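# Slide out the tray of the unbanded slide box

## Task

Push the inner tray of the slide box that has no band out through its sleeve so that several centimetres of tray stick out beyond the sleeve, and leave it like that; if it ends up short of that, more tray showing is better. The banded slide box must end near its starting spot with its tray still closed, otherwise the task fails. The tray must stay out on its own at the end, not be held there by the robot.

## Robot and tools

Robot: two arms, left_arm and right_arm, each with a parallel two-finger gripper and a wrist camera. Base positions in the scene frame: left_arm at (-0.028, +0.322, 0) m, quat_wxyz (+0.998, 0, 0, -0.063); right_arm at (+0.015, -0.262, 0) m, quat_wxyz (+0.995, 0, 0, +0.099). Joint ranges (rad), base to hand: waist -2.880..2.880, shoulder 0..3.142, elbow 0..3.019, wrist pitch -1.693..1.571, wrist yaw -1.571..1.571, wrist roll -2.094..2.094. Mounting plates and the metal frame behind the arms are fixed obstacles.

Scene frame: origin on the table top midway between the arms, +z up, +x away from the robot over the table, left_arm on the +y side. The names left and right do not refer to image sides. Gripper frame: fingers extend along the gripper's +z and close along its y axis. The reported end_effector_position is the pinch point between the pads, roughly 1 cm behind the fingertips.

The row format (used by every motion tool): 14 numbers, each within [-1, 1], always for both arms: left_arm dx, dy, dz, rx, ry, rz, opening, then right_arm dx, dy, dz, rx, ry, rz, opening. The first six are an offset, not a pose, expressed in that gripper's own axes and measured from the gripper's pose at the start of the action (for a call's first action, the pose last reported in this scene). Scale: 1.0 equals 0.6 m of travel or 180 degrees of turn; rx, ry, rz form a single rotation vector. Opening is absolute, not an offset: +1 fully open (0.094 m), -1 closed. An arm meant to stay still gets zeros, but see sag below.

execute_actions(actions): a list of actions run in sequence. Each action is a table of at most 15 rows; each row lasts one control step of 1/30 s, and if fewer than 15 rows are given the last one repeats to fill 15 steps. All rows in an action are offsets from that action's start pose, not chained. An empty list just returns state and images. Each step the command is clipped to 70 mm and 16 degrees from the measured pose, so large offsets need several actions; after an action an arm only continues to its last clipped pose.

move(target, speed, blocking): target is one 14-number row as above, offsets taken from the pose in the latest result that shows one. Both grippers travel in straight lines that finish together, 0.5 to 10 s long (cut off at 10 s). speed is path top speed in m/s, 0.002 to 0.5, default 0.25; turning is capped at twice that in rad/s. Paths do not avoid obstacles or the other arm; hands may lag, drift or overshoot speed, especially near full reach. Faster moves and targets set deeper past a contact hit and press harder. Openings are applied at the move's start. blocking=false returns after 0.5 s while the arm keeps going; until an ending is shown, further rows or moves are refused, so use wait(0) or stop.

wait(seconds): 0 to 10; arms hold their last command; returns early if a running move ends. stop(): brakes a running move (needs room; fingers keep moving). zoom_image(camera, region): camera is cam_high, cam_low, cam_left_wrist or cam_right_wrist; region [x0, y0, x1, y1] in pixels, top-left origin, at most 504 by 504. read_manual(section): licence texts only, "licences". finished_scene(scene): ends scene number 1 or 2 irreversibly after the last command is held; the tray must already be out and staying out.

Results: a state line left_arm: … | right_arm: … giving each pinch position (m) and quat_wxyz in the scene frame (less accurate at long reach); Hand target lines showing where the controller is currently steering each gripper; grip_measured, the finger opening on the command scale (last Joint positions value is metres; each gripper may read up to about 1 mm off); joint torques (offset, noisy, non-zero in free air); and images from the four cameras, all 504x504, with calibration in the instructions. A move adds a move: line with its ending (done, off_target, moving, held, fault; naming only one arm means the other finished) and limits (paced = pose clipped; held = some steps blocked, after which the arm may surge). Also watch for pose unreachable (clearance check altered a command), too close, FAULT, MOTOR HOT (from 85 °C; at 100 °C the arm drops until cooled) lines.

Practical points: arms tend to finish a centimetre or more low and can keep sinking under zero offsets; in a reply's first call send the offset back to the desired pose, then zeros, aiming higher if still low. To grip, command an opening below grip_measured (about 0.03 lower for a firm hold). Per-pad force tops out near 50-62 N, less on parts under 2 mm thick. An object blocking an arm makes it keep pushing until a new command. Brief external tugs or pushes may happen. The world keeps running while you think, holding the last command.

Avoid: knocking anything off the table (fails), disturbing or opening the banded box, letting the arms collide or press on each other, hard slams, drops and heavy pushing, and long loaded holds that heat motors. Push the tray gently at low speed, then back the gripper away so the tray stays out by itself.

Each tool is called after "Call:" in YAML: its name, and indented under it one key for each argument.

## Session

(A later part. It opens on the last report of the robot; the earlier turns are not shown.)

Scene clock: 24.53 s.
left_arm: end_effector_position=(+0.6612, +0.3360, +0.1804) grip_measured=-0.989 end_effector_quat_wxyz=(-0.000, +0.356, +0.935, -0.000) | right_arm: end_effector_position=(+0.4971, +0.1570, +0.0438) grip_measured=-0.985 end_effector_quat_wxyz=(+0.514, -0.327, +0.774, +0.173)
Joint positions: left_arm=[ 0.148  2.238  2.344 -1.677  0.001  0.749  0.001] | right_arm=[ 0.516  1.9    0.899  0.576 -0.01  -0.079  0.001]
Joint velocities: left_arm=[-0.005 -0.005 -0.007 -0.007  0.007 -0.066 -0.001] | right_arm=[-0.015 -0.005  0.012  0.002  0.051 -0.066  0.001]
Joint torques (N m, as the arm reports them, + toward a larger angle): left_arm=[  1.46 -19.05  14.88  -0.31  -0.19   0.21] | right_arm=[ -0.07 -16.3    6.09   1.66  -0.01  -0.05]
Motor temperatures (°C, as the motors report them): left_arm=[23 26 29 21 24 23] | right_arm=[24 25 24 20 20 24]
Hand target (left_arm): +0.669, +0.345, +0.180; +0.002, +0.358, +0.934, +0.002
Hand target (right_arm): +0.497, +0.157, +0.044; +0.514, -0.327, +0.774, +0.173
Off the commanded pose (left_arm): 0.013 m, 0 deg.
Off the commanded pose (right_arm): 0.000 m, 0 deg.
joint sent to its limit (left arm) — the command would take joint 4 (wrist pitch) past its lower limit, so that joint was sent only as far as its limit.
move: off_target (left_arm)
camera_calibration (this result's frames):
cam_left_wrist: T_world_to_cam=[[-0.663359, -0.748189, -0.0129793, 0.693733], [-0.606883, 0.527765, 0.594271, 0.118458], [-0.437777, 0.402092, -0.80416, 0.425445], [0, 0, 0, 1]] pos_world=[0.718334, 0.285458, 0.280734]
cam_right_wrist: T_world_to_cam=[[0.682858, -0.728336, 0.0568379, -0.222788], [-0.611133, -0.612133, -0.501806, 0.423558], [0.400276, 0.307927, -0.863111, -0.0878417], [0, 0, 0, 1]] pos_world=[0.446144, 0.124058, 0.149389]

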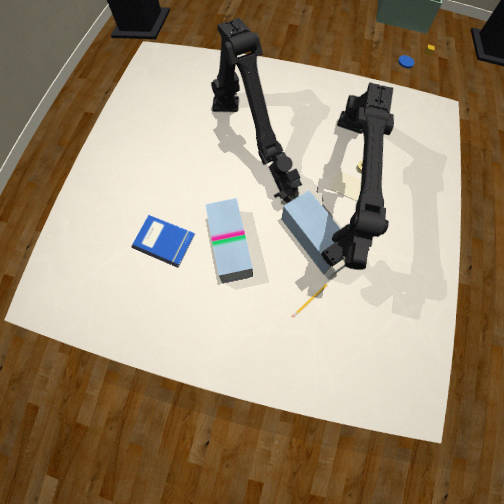

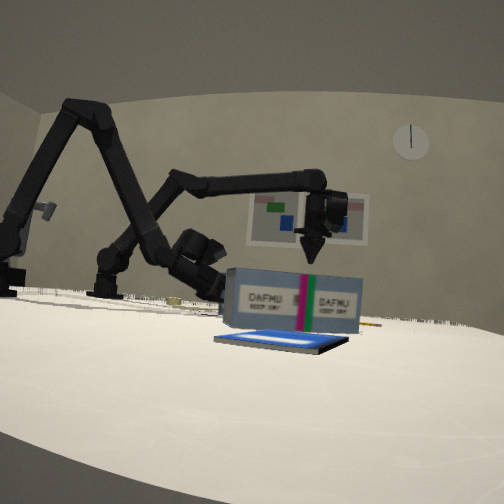

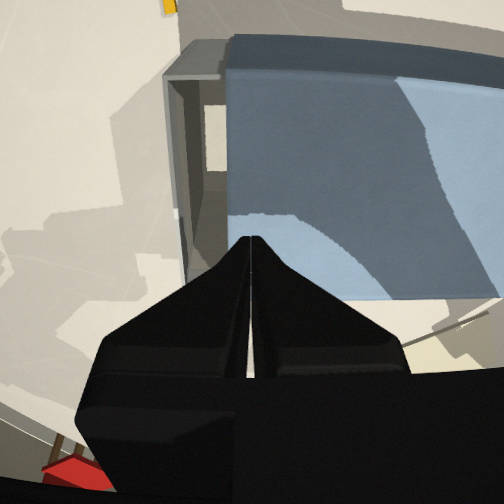

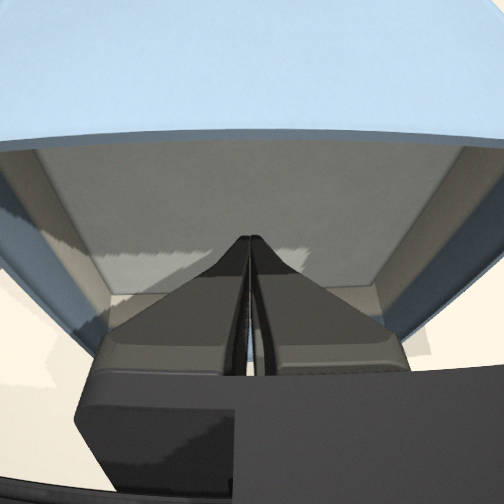

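Call:
move:
  target: [0,0.052,0.055,0.0,0.0,0,-1,0,0,0,0,0,0,-1]
  speed: 0.1

Scene clock: 25.63 s.
left_arm: end_effector_position=(+0.6665, +0.3526, +0.1435) grip_measured=-0.989 end_effector_quat_wxyz=(-0.018, +0.354, +0.935, -0.008) | right_arm: end_effector_position=(+0.4971, +0.1570, +0.0438) grip_measured=-0.985 end_effector_quat_wxyz=(+0.514, -0.327, +0.774, +0.173)
Joint positions: left_arm=[ 0.171  2.294  2.345 -1.661  0.001  0.769  0.001] | right_arm=[ 0.516  1.9    0.899  0.576 -0.01  -0.079  0.001]
Joint velocities: left_arm=[-0.005 -0.005 -0.017  0.012 -0.022 -0.066  0.001] | right_arm=[-0.005 -0.005 -0.007 -0.012 -0.007 -0.022  0.001]
Joint torques (N m, as the arm reports them, + toward a larger angle): left_arm=[  0.88 -19.64  14.53   0.76  -0.13   0.24] | right_arm=[ -0.04 -16.3    6.08   1.69  -0.01  -0.06]
Motor temperatures (°C, as the motors report them): left_arm=[23 27 29 21 24 23] | right_arm=[24 25 24 20 20 24]
Hand target (left_arm): +0.681, +0.360, +0.148; +0.001, +0.356, +0.935, +0.000
Hand target (right_arm): +0.497, +0.157, +0.044; +0.514, -0.327, +0.774, +0.173
Off the commanded pose (left_arm): 0.017 m, 2 deg.
Off the commanded pose (right_arm): 0.000 m, 0 deg.
move: off_target (left_arm)
camera_calibration (this result's frames):
cam_left_wrist: T_world_to_cam=[[-0.660199, -0.750965, 0.0137422, 0.704257], [-0.585801, 0.526275, 0.616338, 0.118189], [-0.47008, 0.398855, -0.787362, 0.411774], [0, 0, 0, 1]] pos_world=[0.727751, 0.302434, 0.241693]
cam_right_wrist: T_world_to_cam=[[0.682858, -0.728336, 0.0568379, -0.222788], [-0.611133, -0.612133, -0.501806, 0.423558], [0.400276, 0.307927, -0.863111, -0.0878417], [0, 0, 0, 1]] pos_world=[0.446144, 0.124058, 0.149389]

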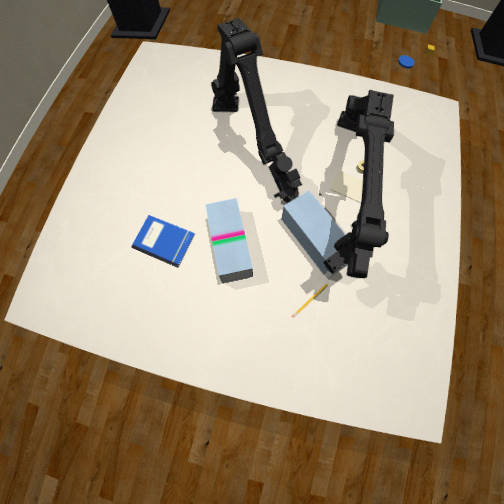

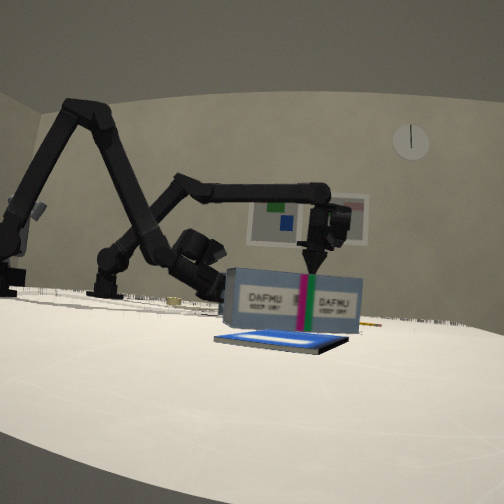

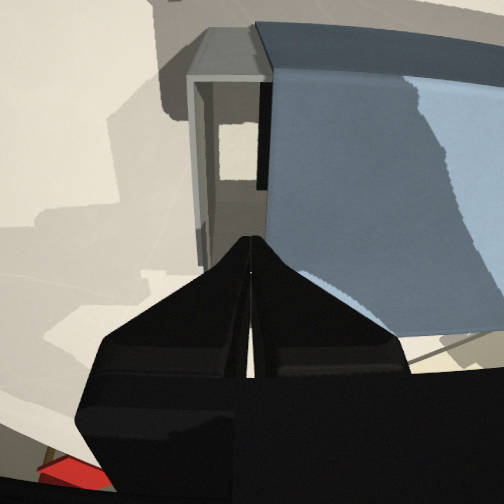

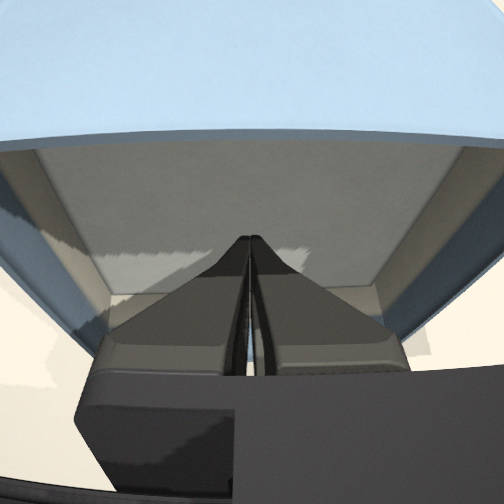

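Call:
move:
  target: [-0.01,0.028,0.05,0.005,-0.01,0,-1,0,0,0,0,0,0,-1]
  speed: 0.05

Scene clock: 27.00 s.
left_arm: end_effector_position=(+0.6765, +0.3514, +0.1359) grip_measured=-0.989 end_effector_quat_wxyz=(+0.001, +0.354, +0.935, -0.016) | right_arm: end_effector_position=(+0.4971, +0.1570, +0.0438) grip_measured=-0.985 end_effector_quat_wxyz=(+0.514, -0.327, +0.774, +0.173)
Joint positions: left_arm=[ 0.176  2.305  2.345 -1.622  0.031  0.774  0.001] | right_arm=[ 0.516  1.9    0.899  0.576 -0.01  -0.079  0.001]
Joint velocities: left_arm=[-0.015 -0.005  0.002 -0.002  0.037 -0.037 -0.   ] | right_arm=[-0.015 -0.005  0.002 -0.002  0.007  0.037  0.   ]
Joint torques (N m, as the arm reports them, + toward a larger angle): left_arm=[  1.46 -19.22  10.38   1.03   0.01   0.24] | right_arm=[  0.01 -16.24   6.08   1.68   0.    -0.05]
Motor temperatures (°C, as the motors report them): left_arm=[23 27 29 21 24 23] | right_arm=[24 25 24 20 20 24]
Hand target (left_arm): +0.680, +0.361, +0.113; -0.006, +0.353, +0.935, -0.021
Hand target (right_arm): +0.497, +0.157, +0.044; +0.514, -0.327, +0.774, +0.173
Off the commanded pose (left_arm): 0.025 m, 1 deg.
Off the commanded pose (right_arm): 0.000 m, 0 deg.
move: off_target (left_arm)
camera_calibration (this result's frames):
cam_left_wrist: T_world_to_cam=[[-0.660655, -0.750529, 0.0155213, 0.709912], [-0.60385, 0.543597, 0.582981, 0.140042], [-0.445981, 0.375777, -0.812337, 0.4061], [0, 0, 0, 1]] pos_world=[0.734685, 0.30408, 0.23723]
cam_right_wrist: T_world_to_cam=[[0.682858, -0.728336, 0.0568379, -0.222788], [-0.611133, -0.612133, -0.501806, 0.423558], [0.400276, 0.307927, -0.863111, -0.0878417], [0, 0, 0, 1]] pos_world=[0.446144, 0.124058, 0.149389]

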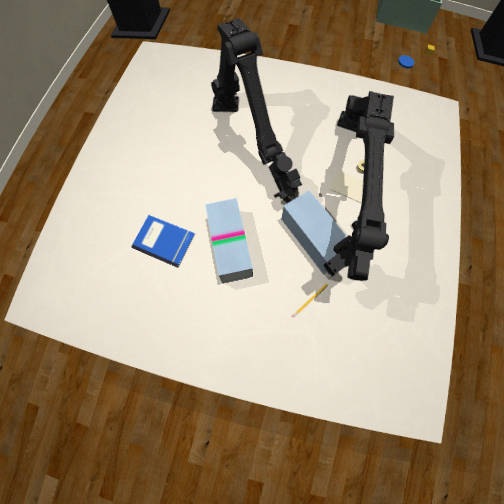

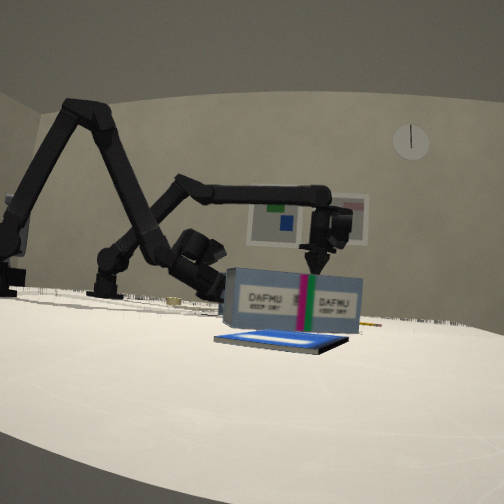

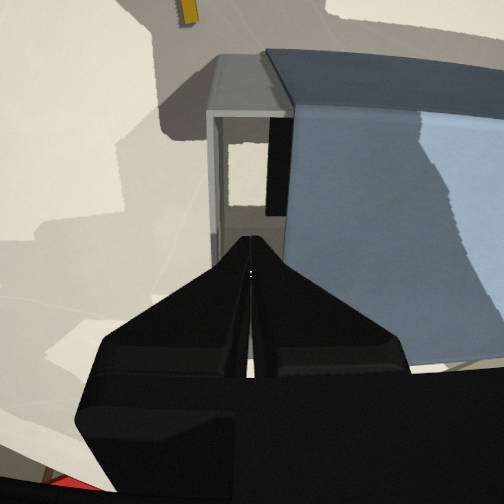

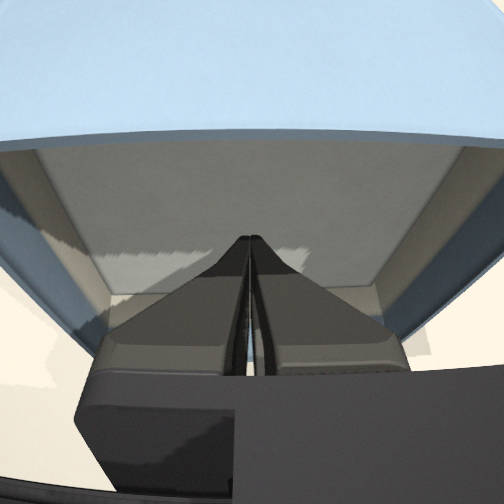

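The tips are centred over the gap, so I'll lower them into it.

Call:
move:
  target: [0,0,0.07,0,0,0,-1,0,0,0,0,0,0,-1]
  speed: 0.05

Scene clock: 28.17 s.
left_arm: end_effector_position=(+0.6749, +0.3513, +0.1012) grip_measured=-0.989 end_effector_quat_wxyz=(+0.001, +0.354, +0.935, -0.017) | right_arm: end_effector_position=(+0.4971, +0.1570, +0.0438) grip_measured=-0.985 end_effector_quat_wxyz=(+0.514, -0.327, +0.774, +0.173)
Joint positions: left_arm=[ 0.176  2.301  2.247 -1.529  0.031  0.774  0.001] | right_arm=[ 0.516  1.9    0.899  0.576 -0.01  -0.079  0.001]
Joint velocities: left_arm=[-0.005  0.005  0.002  0.002  0.022 -0.066 -0.001] | right_arm=[-0.005 -0.015  0.007  0.002 -0.007 -0.051  0.   ]
Joint torques (N m, as the arm reports them, + toward a larger angle): left_arm=[ -0.1  -21.24   9.4    1.01  -0.08   0.1 ] | right_arm=[ -0.08 -16.26   6.08   1.7   -0.01  -0.05]
Motor temperatures (°C, as the motors report them): left_arm=[23 27 29 21 24 23] | right_arm=[24 25 24 20 20 24]
Hand target (left_arm): +0.676, +0.350, +0.094; +0.001, +0.354, +0.935, -0.016
Hand target (right_arm): +0.497, +0.157, +0.044; +0.514, -0.327, +0.774, +0.173
Off the commanded pose (left_arm): 0.007 m, 0 deg.
Off the commanded pose (right_arm): 0.000 m, 0 deg.
move: done
camera_calibration (this result's frames):
cam_left_wrist: T_world_to_cam=[[-0.660631, -0.750528, 0.0165857, 0.709209], [-0.602961, 0.543642, 0.583859, 0.158644], [-0.447219, 0.375715, -0.811686, 0.378021], [0, 0, 0, 1]] pos_world=[0.73324, 0.304007, 0.202445]
cam_right_wrist: T_world_to_cam=[[0.682858, -0.728336, 0.0568379, -0.222788], [-0.611133, -0.612133, -0.501806, 0.423558], [0.400276, 0.307927, -0.863111, -0.0878417], [0, 0, 0, 1]] pos_world=[0.446144, 0.124058, 0.149389]

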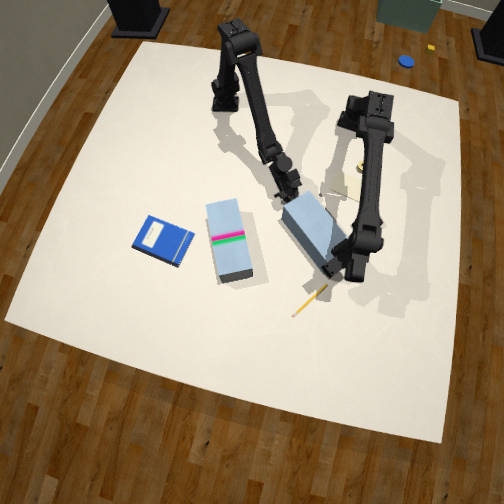

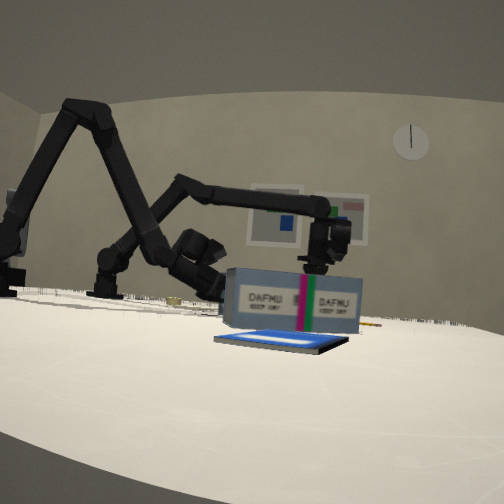

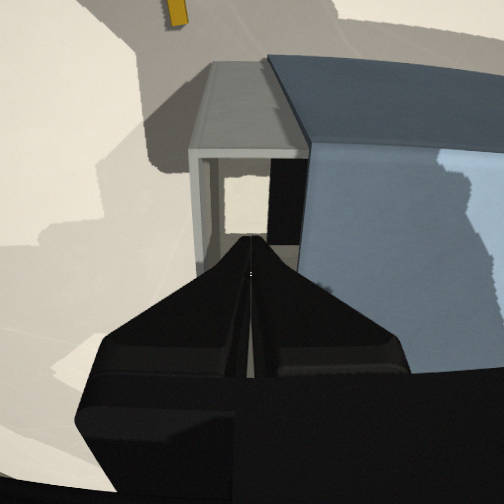

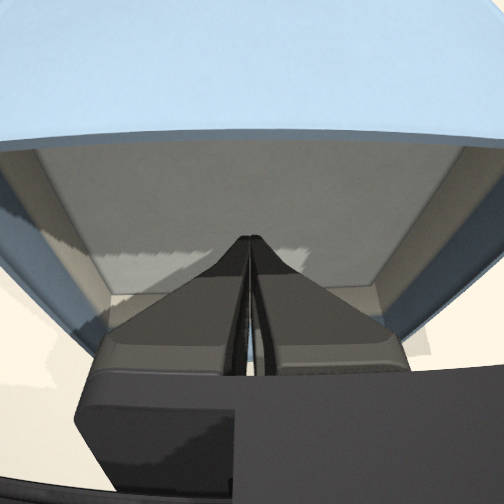

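Call:
move:
  target: [0,0,0.01,0,0,0,-1,0.05,0,-0.2,0,0,0,-1]
  speed: 0.2

Call:
execute_actions:
  actions:
    - [[0,0,0.01,0,0,0,-0.93,0,0,0,0,0,0,-1],[0,0,0.01,0,0,0,-0.9,0,0,0,0,0,0,-1],[0,0,0.01,0,0,0,-0.87,0,0,0,0,0,0,-1],[0,0,0.01,0,0,0,-0.84,0,0,0,0,0,0,-1],[0,0,0.01,0,0,0,-0.81,0,0,0,0,0,0,-1],[0,0,0.01,0,0,0,-0.78,0,0,0,0,0,0,-1],[0,0,0.01,0,0,0,-0.75,0,0,0,0,0,0,-1],[0,0,0.01,0,0,0,-0.72,0,0,0,0,0,0,-1],[0,0,0.01,0,0,0,-0.69,0,0,0,0,0,0,-1],[0,0,0.01,0,0,0,-0.66,0,0,0,0,0,0,-1],[0,0,0.01,0,0,0,-0.63,0,0,0,0,0,0,-1],[0,0,0.01,0,0,0,-0.6,0,0,0,0,0,0,-1],[0,0,0.01,0,0,0,-0.57,0,0,0,0,0,0,-1],[0,0,0.01,0,0,0,-0.54,0,0,0,0,0,0,-1],[0,0,0.01,0,0,0,-0.51,0,0,0,0,0,0,-1]]
    - [[0,0,0.01,0,0,0,-0.48,0,0,0,0,0,0,-1],[0,0,0.01,0,0,0,-0.45,0,0,0,0,0,0,-1],[0,0,0.01,0,0,0,-0.42,0,0,0,0,0,0,-1],[0,0,0.01,0,0,0,-0.39,0,0,0,0,0,0,-1],[0,0,0.01,0,0,0,-0.36,0,0,0,0,0,0,-1],[0,0,0.01,0,0,0,-0.33,0,0,0,0,0,0,-1],[0,0,0.01,0,0,0,-0.3,0,0,0,0,0,0,-1],[0,0,0.01,0,0,0,-0.27,0,0,0,0,0,0,-1],[0,0,0.01,0,0,0,-0.24,0,0,0,0,0,0,-1],[0,0,0.01,0,0,0,-0.21,0,0,0,0,0,0,-1],[0,0,0.01,0,0,0,-0.18,0,0,0,0,0,0,-1],[0,0,0.01,0,0,0,-0.15,0,0,0,0,0,0,-1],[0,0,0.01,0,0,0,-0.12,0,0,0,0,0,0,-1],[0,0,0.01,0,0,0,-0.09,0,0,0,0,0,0,-1],[0,0,0.01,0,0,0,-0.06,0,0,0,0,0,0,-1]]
    - [[0,0,0.01,0,0,0,-0.03,0,0,0,0,0,0,-1],[0,0,0.01,0,0,0,0,0,0,0,0,0,0,-1],[0,0,0.01,0,0,0,0.03,0,0,0,0,0,0,-1],[0,0,0.01,0,0,0,0.06,0,0,0,0,0,0,-1],[0,0,0.01,0,0,0,0.09,0,0,0,0,0,0,-1],[0,0,0.01,0,0,0,0.12,0,0,0,0,0,0,-1],[0,0,0.01,0,0,0,0.15,0,0,0,0,0,0,-1],[0,0,0.01,0,0,0,0.18,0,0,0,0,0,0,-1],[0,0,0.01,0,0,0,0.21,0,0,0,0,0,0,-1],[0,0,0.01,0,0,0,0.24,0,0,0,0,0,0,-1],[0,0,0.01,0,0,0,0.27,0,0,0,0,0,0,-1],[0,0,0.01,0,0,0,0.3,0,0,0,0,0,0,-1],[0,0,0.01,0,0,0,0.33,0,0,0,0,0,0,-1],[0,0,0.01,0,0,0,0.36,0,0,0,0,0,0,-1],[0,0,0.01,0,0,0,0.4,0,0,0,0,0,0,-1]]

Scene clock: 29.60 s.
left_arm: end_effector_position=(+0.6749, +0.3513, +0.1012) grip_measured=-0.989 end_effector_quat_wxyz=(+0.001, +0.354, +0.935, -0.017) | right_arm: end_effector_position=(+0.4046, +0.0744, +0.0580) grip_measured=-0.985 end_effector_quat_wxyz=(+0.503, -0.329, +0.780, +0.172)
Joint positions: left_arm=[ 0.176  2.301  2.247 -1.529  0.031  0.774  0.001] | right_arm=[ 0.509  1.641  0.552  0.64  -0.02  -0.079  0.001]
Joint velocities: left_arm=[ 0.015  0.005  0.002  0.007 -0.022 -0.037  0.001] | right_arm=[-0.005 -0.005  0.007 -0.007 -0.051 -0.037 -0.001]
Joint torques (N m, as the arm reports them, + toward a larger angle): left_arm=[  0.27 -21.29   9.16   1.    -0.09   0.1 ] | right_arm=[ -0.61 -11.27   5.39   2.55  -0.13  -0.11]
Motor temperatures (°C, as the motors report them): left_arm=[23 28 29 21 24 23] | right_arm=[24 25 24 20 20 24]
Hand target (left_arm): +0.675, +0.351, +0.095; +0.001, +0.354, +0.935, -0.017
Hand target (right_arm): +0.408, +0.073, +0.064; +0.513, -0.327, +0.774, +0.173
Off the commanded pose (left_arm): 0.006 m, 0 deg.
Off the commanded pose (right_arm): 0.009 m, 1 deg.
move: done
camera_calibration (this result's frames):
cam_left_wrist: T_world_to_cam=[[-0.660631, -0.750528, 0.0165857, 0.709209], [-0.602961, 0.543642, 0.583859, 0.158644], [-0.447219, 0.375715, -0.811686, 0.378021], [0, 0, 0, 1]] pos_world=[0.73324, 0.304007, 0.202445]
cam_right_wrist: T_world_to_cam=[[0.685296, -0.726426, 0.051726, -0.221435], [-0.62043, -0.619543, -0.480867, 0.326622], [0.381361, 0.297444, -0.875266, -0.00399428], [0, 0, 0, 1]] pos_world=[0.355918, 0.0426883, 0.16502]

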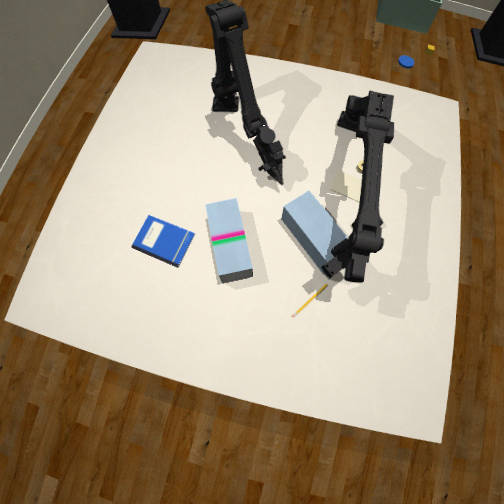

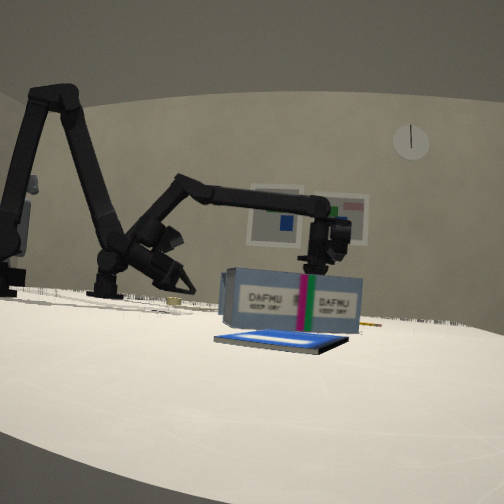

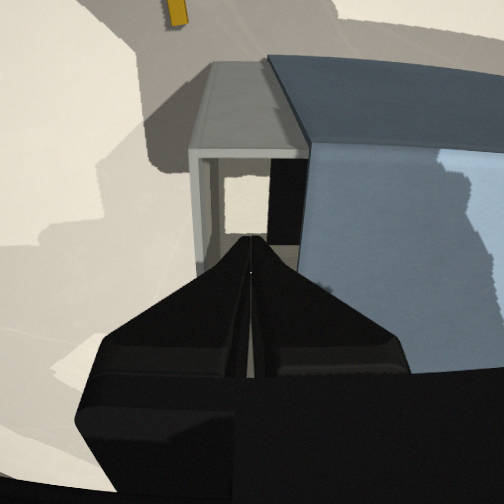

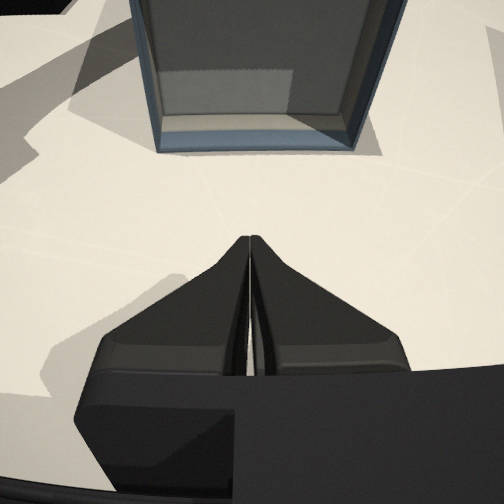

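Scene clock: 31.10 s.
left_arm: end_effector_position=(+0.6778, +0.3531, +0.1011) grip_measured=+0.378 end_effector_quat_wxyz=(+0.004, +0.355, +0.935, -0.010) | right_arm: end_effector_position=(+0.4046, +0.0744, +0.0580) grip_measured=-0.985 end_effector_quat_wxyz=(+0.503, -0.329, +0.780, +0.172)
Joint positions: left_arm=[ 0.176  2.301  2.247 -1.517  0.021  0.777  0.065] | right_arm=[ 0.509  1.641  0.552  0.64  -0.02  -0.079  0.001]
Joint velocities: left_arm=[ 0.005 -0.005  0.007  0.007  0.022 -0.007  0.033] | right_arm=[-0.005 -0.015 -0.002 -0.012 -0.037 -0.022 -0.001]
Joint torques (N m, as the arm reports them, + toward a larger angle): left_arm=[ -0.07 -21.74   9.19   0.86   0.     0.1 ] | right_arm=[ -0.04 -11.32   5.46   1.67  -0.02  -0.05]
Motor temperatures (°C, as the motors report them): left_arm=[23 28 29 21 24 23] | right_arm=[24 25 24 20 20 24]
Hand target (left_arm): +0.677, +0.352, +0.095; +0.003, +0.355, +0.935, -0.012
Hand target (right_arm): +0.405, +0.074, +0.058; +0.503, -0.329, +0.780, +0.172
Off the commanded pose (left_arm): 0.006 m, 0 deg.
Off the commanded pose (right_arm): 0.000 m, 0 deg.
camera_calibration (this result's frames):
cam_left_wrist: T_world_to_cam=[[-0.662492, -0.749068, 0.00120269, 0.714778], [-0.608557, 0.539155, 0.582212, 0.16501], [-0.436765, 0.384979, -0.813036, 0.368381], [0, 0, 0, 1]] pos_world=[0.734848, 0.304633, 0.202577]
cam_right_wrist: T_world_to_cam=[[0.685296, -0.726426, 0.051726, -0.221435], [-0.62043, -0.619543, -0.480867, 0.326622], [0.381361, 0.297444, -0.875266, -0.00399428], [0, 0, 0, 1]] pos_world=[0.355918, 0.0426883, 0.16502]

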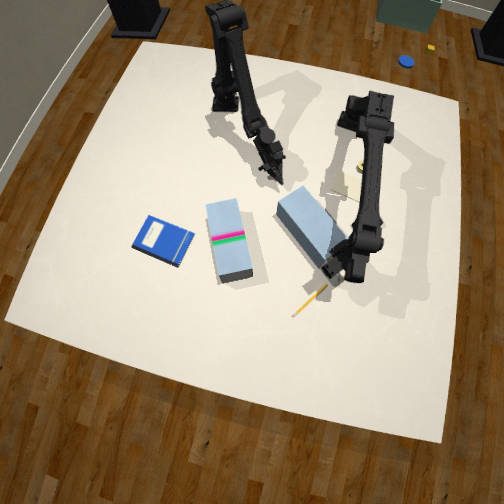

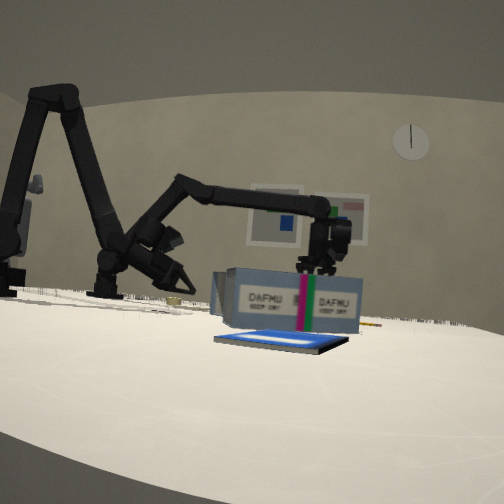

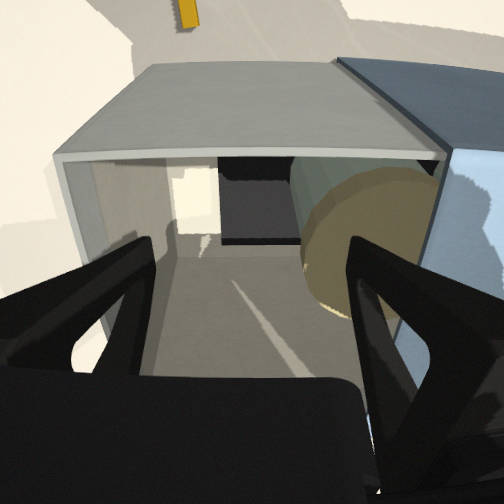

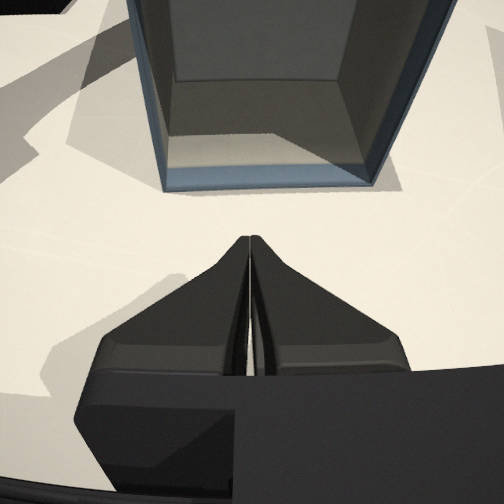

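The tray is now about 9–10 cm out. I'll ease the fingers off and lift clear.

Call:
move:
  target: [0.03,0,-0.12,0,0,0,0.0,0,0,-0.05,0,0,0,-1]
  speed: 0.15

Scene clock: 32.17 s.
left_arm: end_effector_position=(+0.6581, +0.3563, +0.1665) grip_measured=+0.003 end_effector_quat_wxyz=(-0.001, +0.355, +0.935, -0.012) | right_arm: end_effector_position=(+0.3867, +0.0591, +0.0736) grip_measured=-0.985 end_effector_quat_wxyz=(+0.510, -0.328, +0.776, +0.174)
Joint positions: left_arm=[ 0.182  2.234  2.3   -1.648  0.021  0.783  0.047] | right_arm=[ 0.509  1.549  0.488  0.628 -0.02  -0.079  0.001]
Joint velocities: left_arm=[-0.015  0.005 -0.027  0.012 -0.007  0.007 -0.   ] | right_arm=[ 0.005 -0.005  0.012 -0.007  0.022 -0.007  0.   ]
Joint torques (N m, as the arm reports them, + toward a larger angle): left_arm=[  1.46 -19.51  14.1   -0.27  -0.1    0.23] | right_arm=[ -0.42 -10.58   5.26   1.05  -0.1   -0.06]
Motor temperatures (°C, as the motors report them): left_arm=[23 28 29 21 24 23] | right_arm=[24 25 24 20 20 24]
Hand target (left_arm): +0.664, +0.366, +0.173; +0.005, +0.355, +0.935, -0.009
Hand target (right_arm): +0.384, +0.056, +0.070; +0.503, -0.329, +0.780, +0.172
Off the commanded pose (left_arm): 0.014 m, 1 deg.
Off the commanded pose (right_arm): 0.004 m, 1 deg.
move: off_target (left_arm)
camera_calibration (this result's frames):
cam_left_wrist: T_world_to_cam=[[-0.662718, -0.748813, 0.00915966, 0.702747], [-0.601743, 0.539759, 0.588698, 0.107384], [-0.445769, 0.384629, -0.808301, 0.41699], [0, 0, 0, 1]] pos_world=[0.716222, 0.307878, 0.2674]
cam_right_wrist: T_world_to_cam=[[0.684661, -0.726968, 0.0525088, -0.220861], [-0.614487, -0.614466, -0.49481, 0.311946], [0.391976, 0.306511, -0.867413, 0.0158458], [0, 0, 0, 1]] pos_world=[0.33669, 0.0262643, 0.179696]

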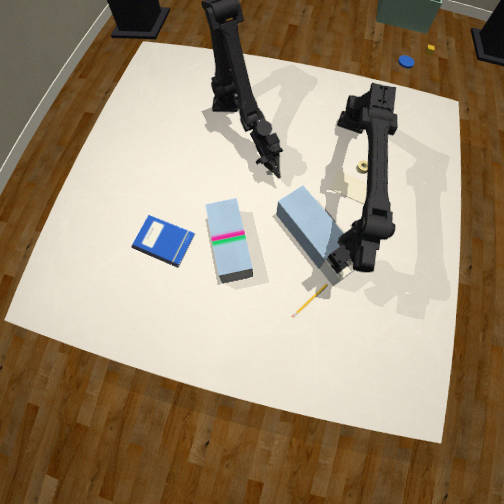

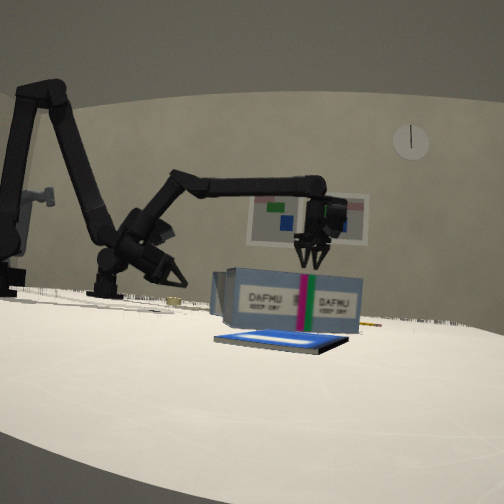

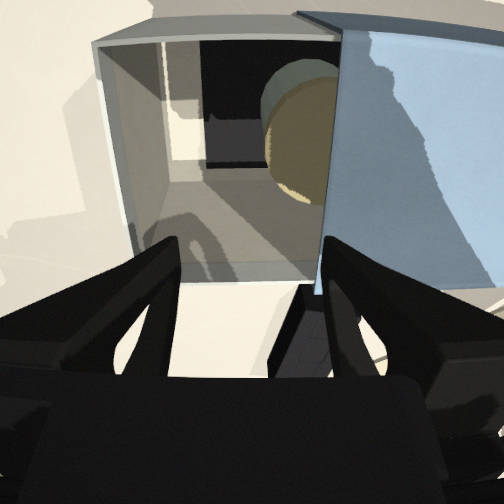

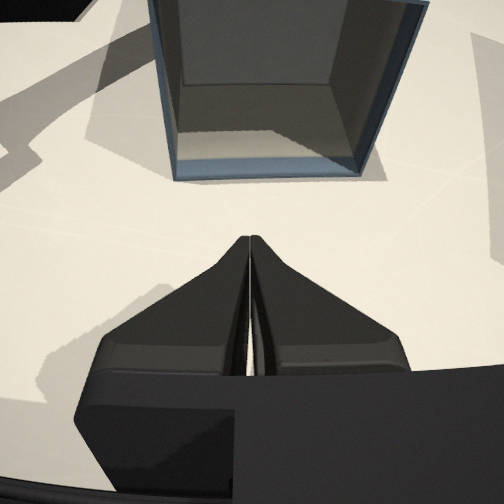

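Call:
finished_scene:
  scene: 1

The scene is finished: the task was done.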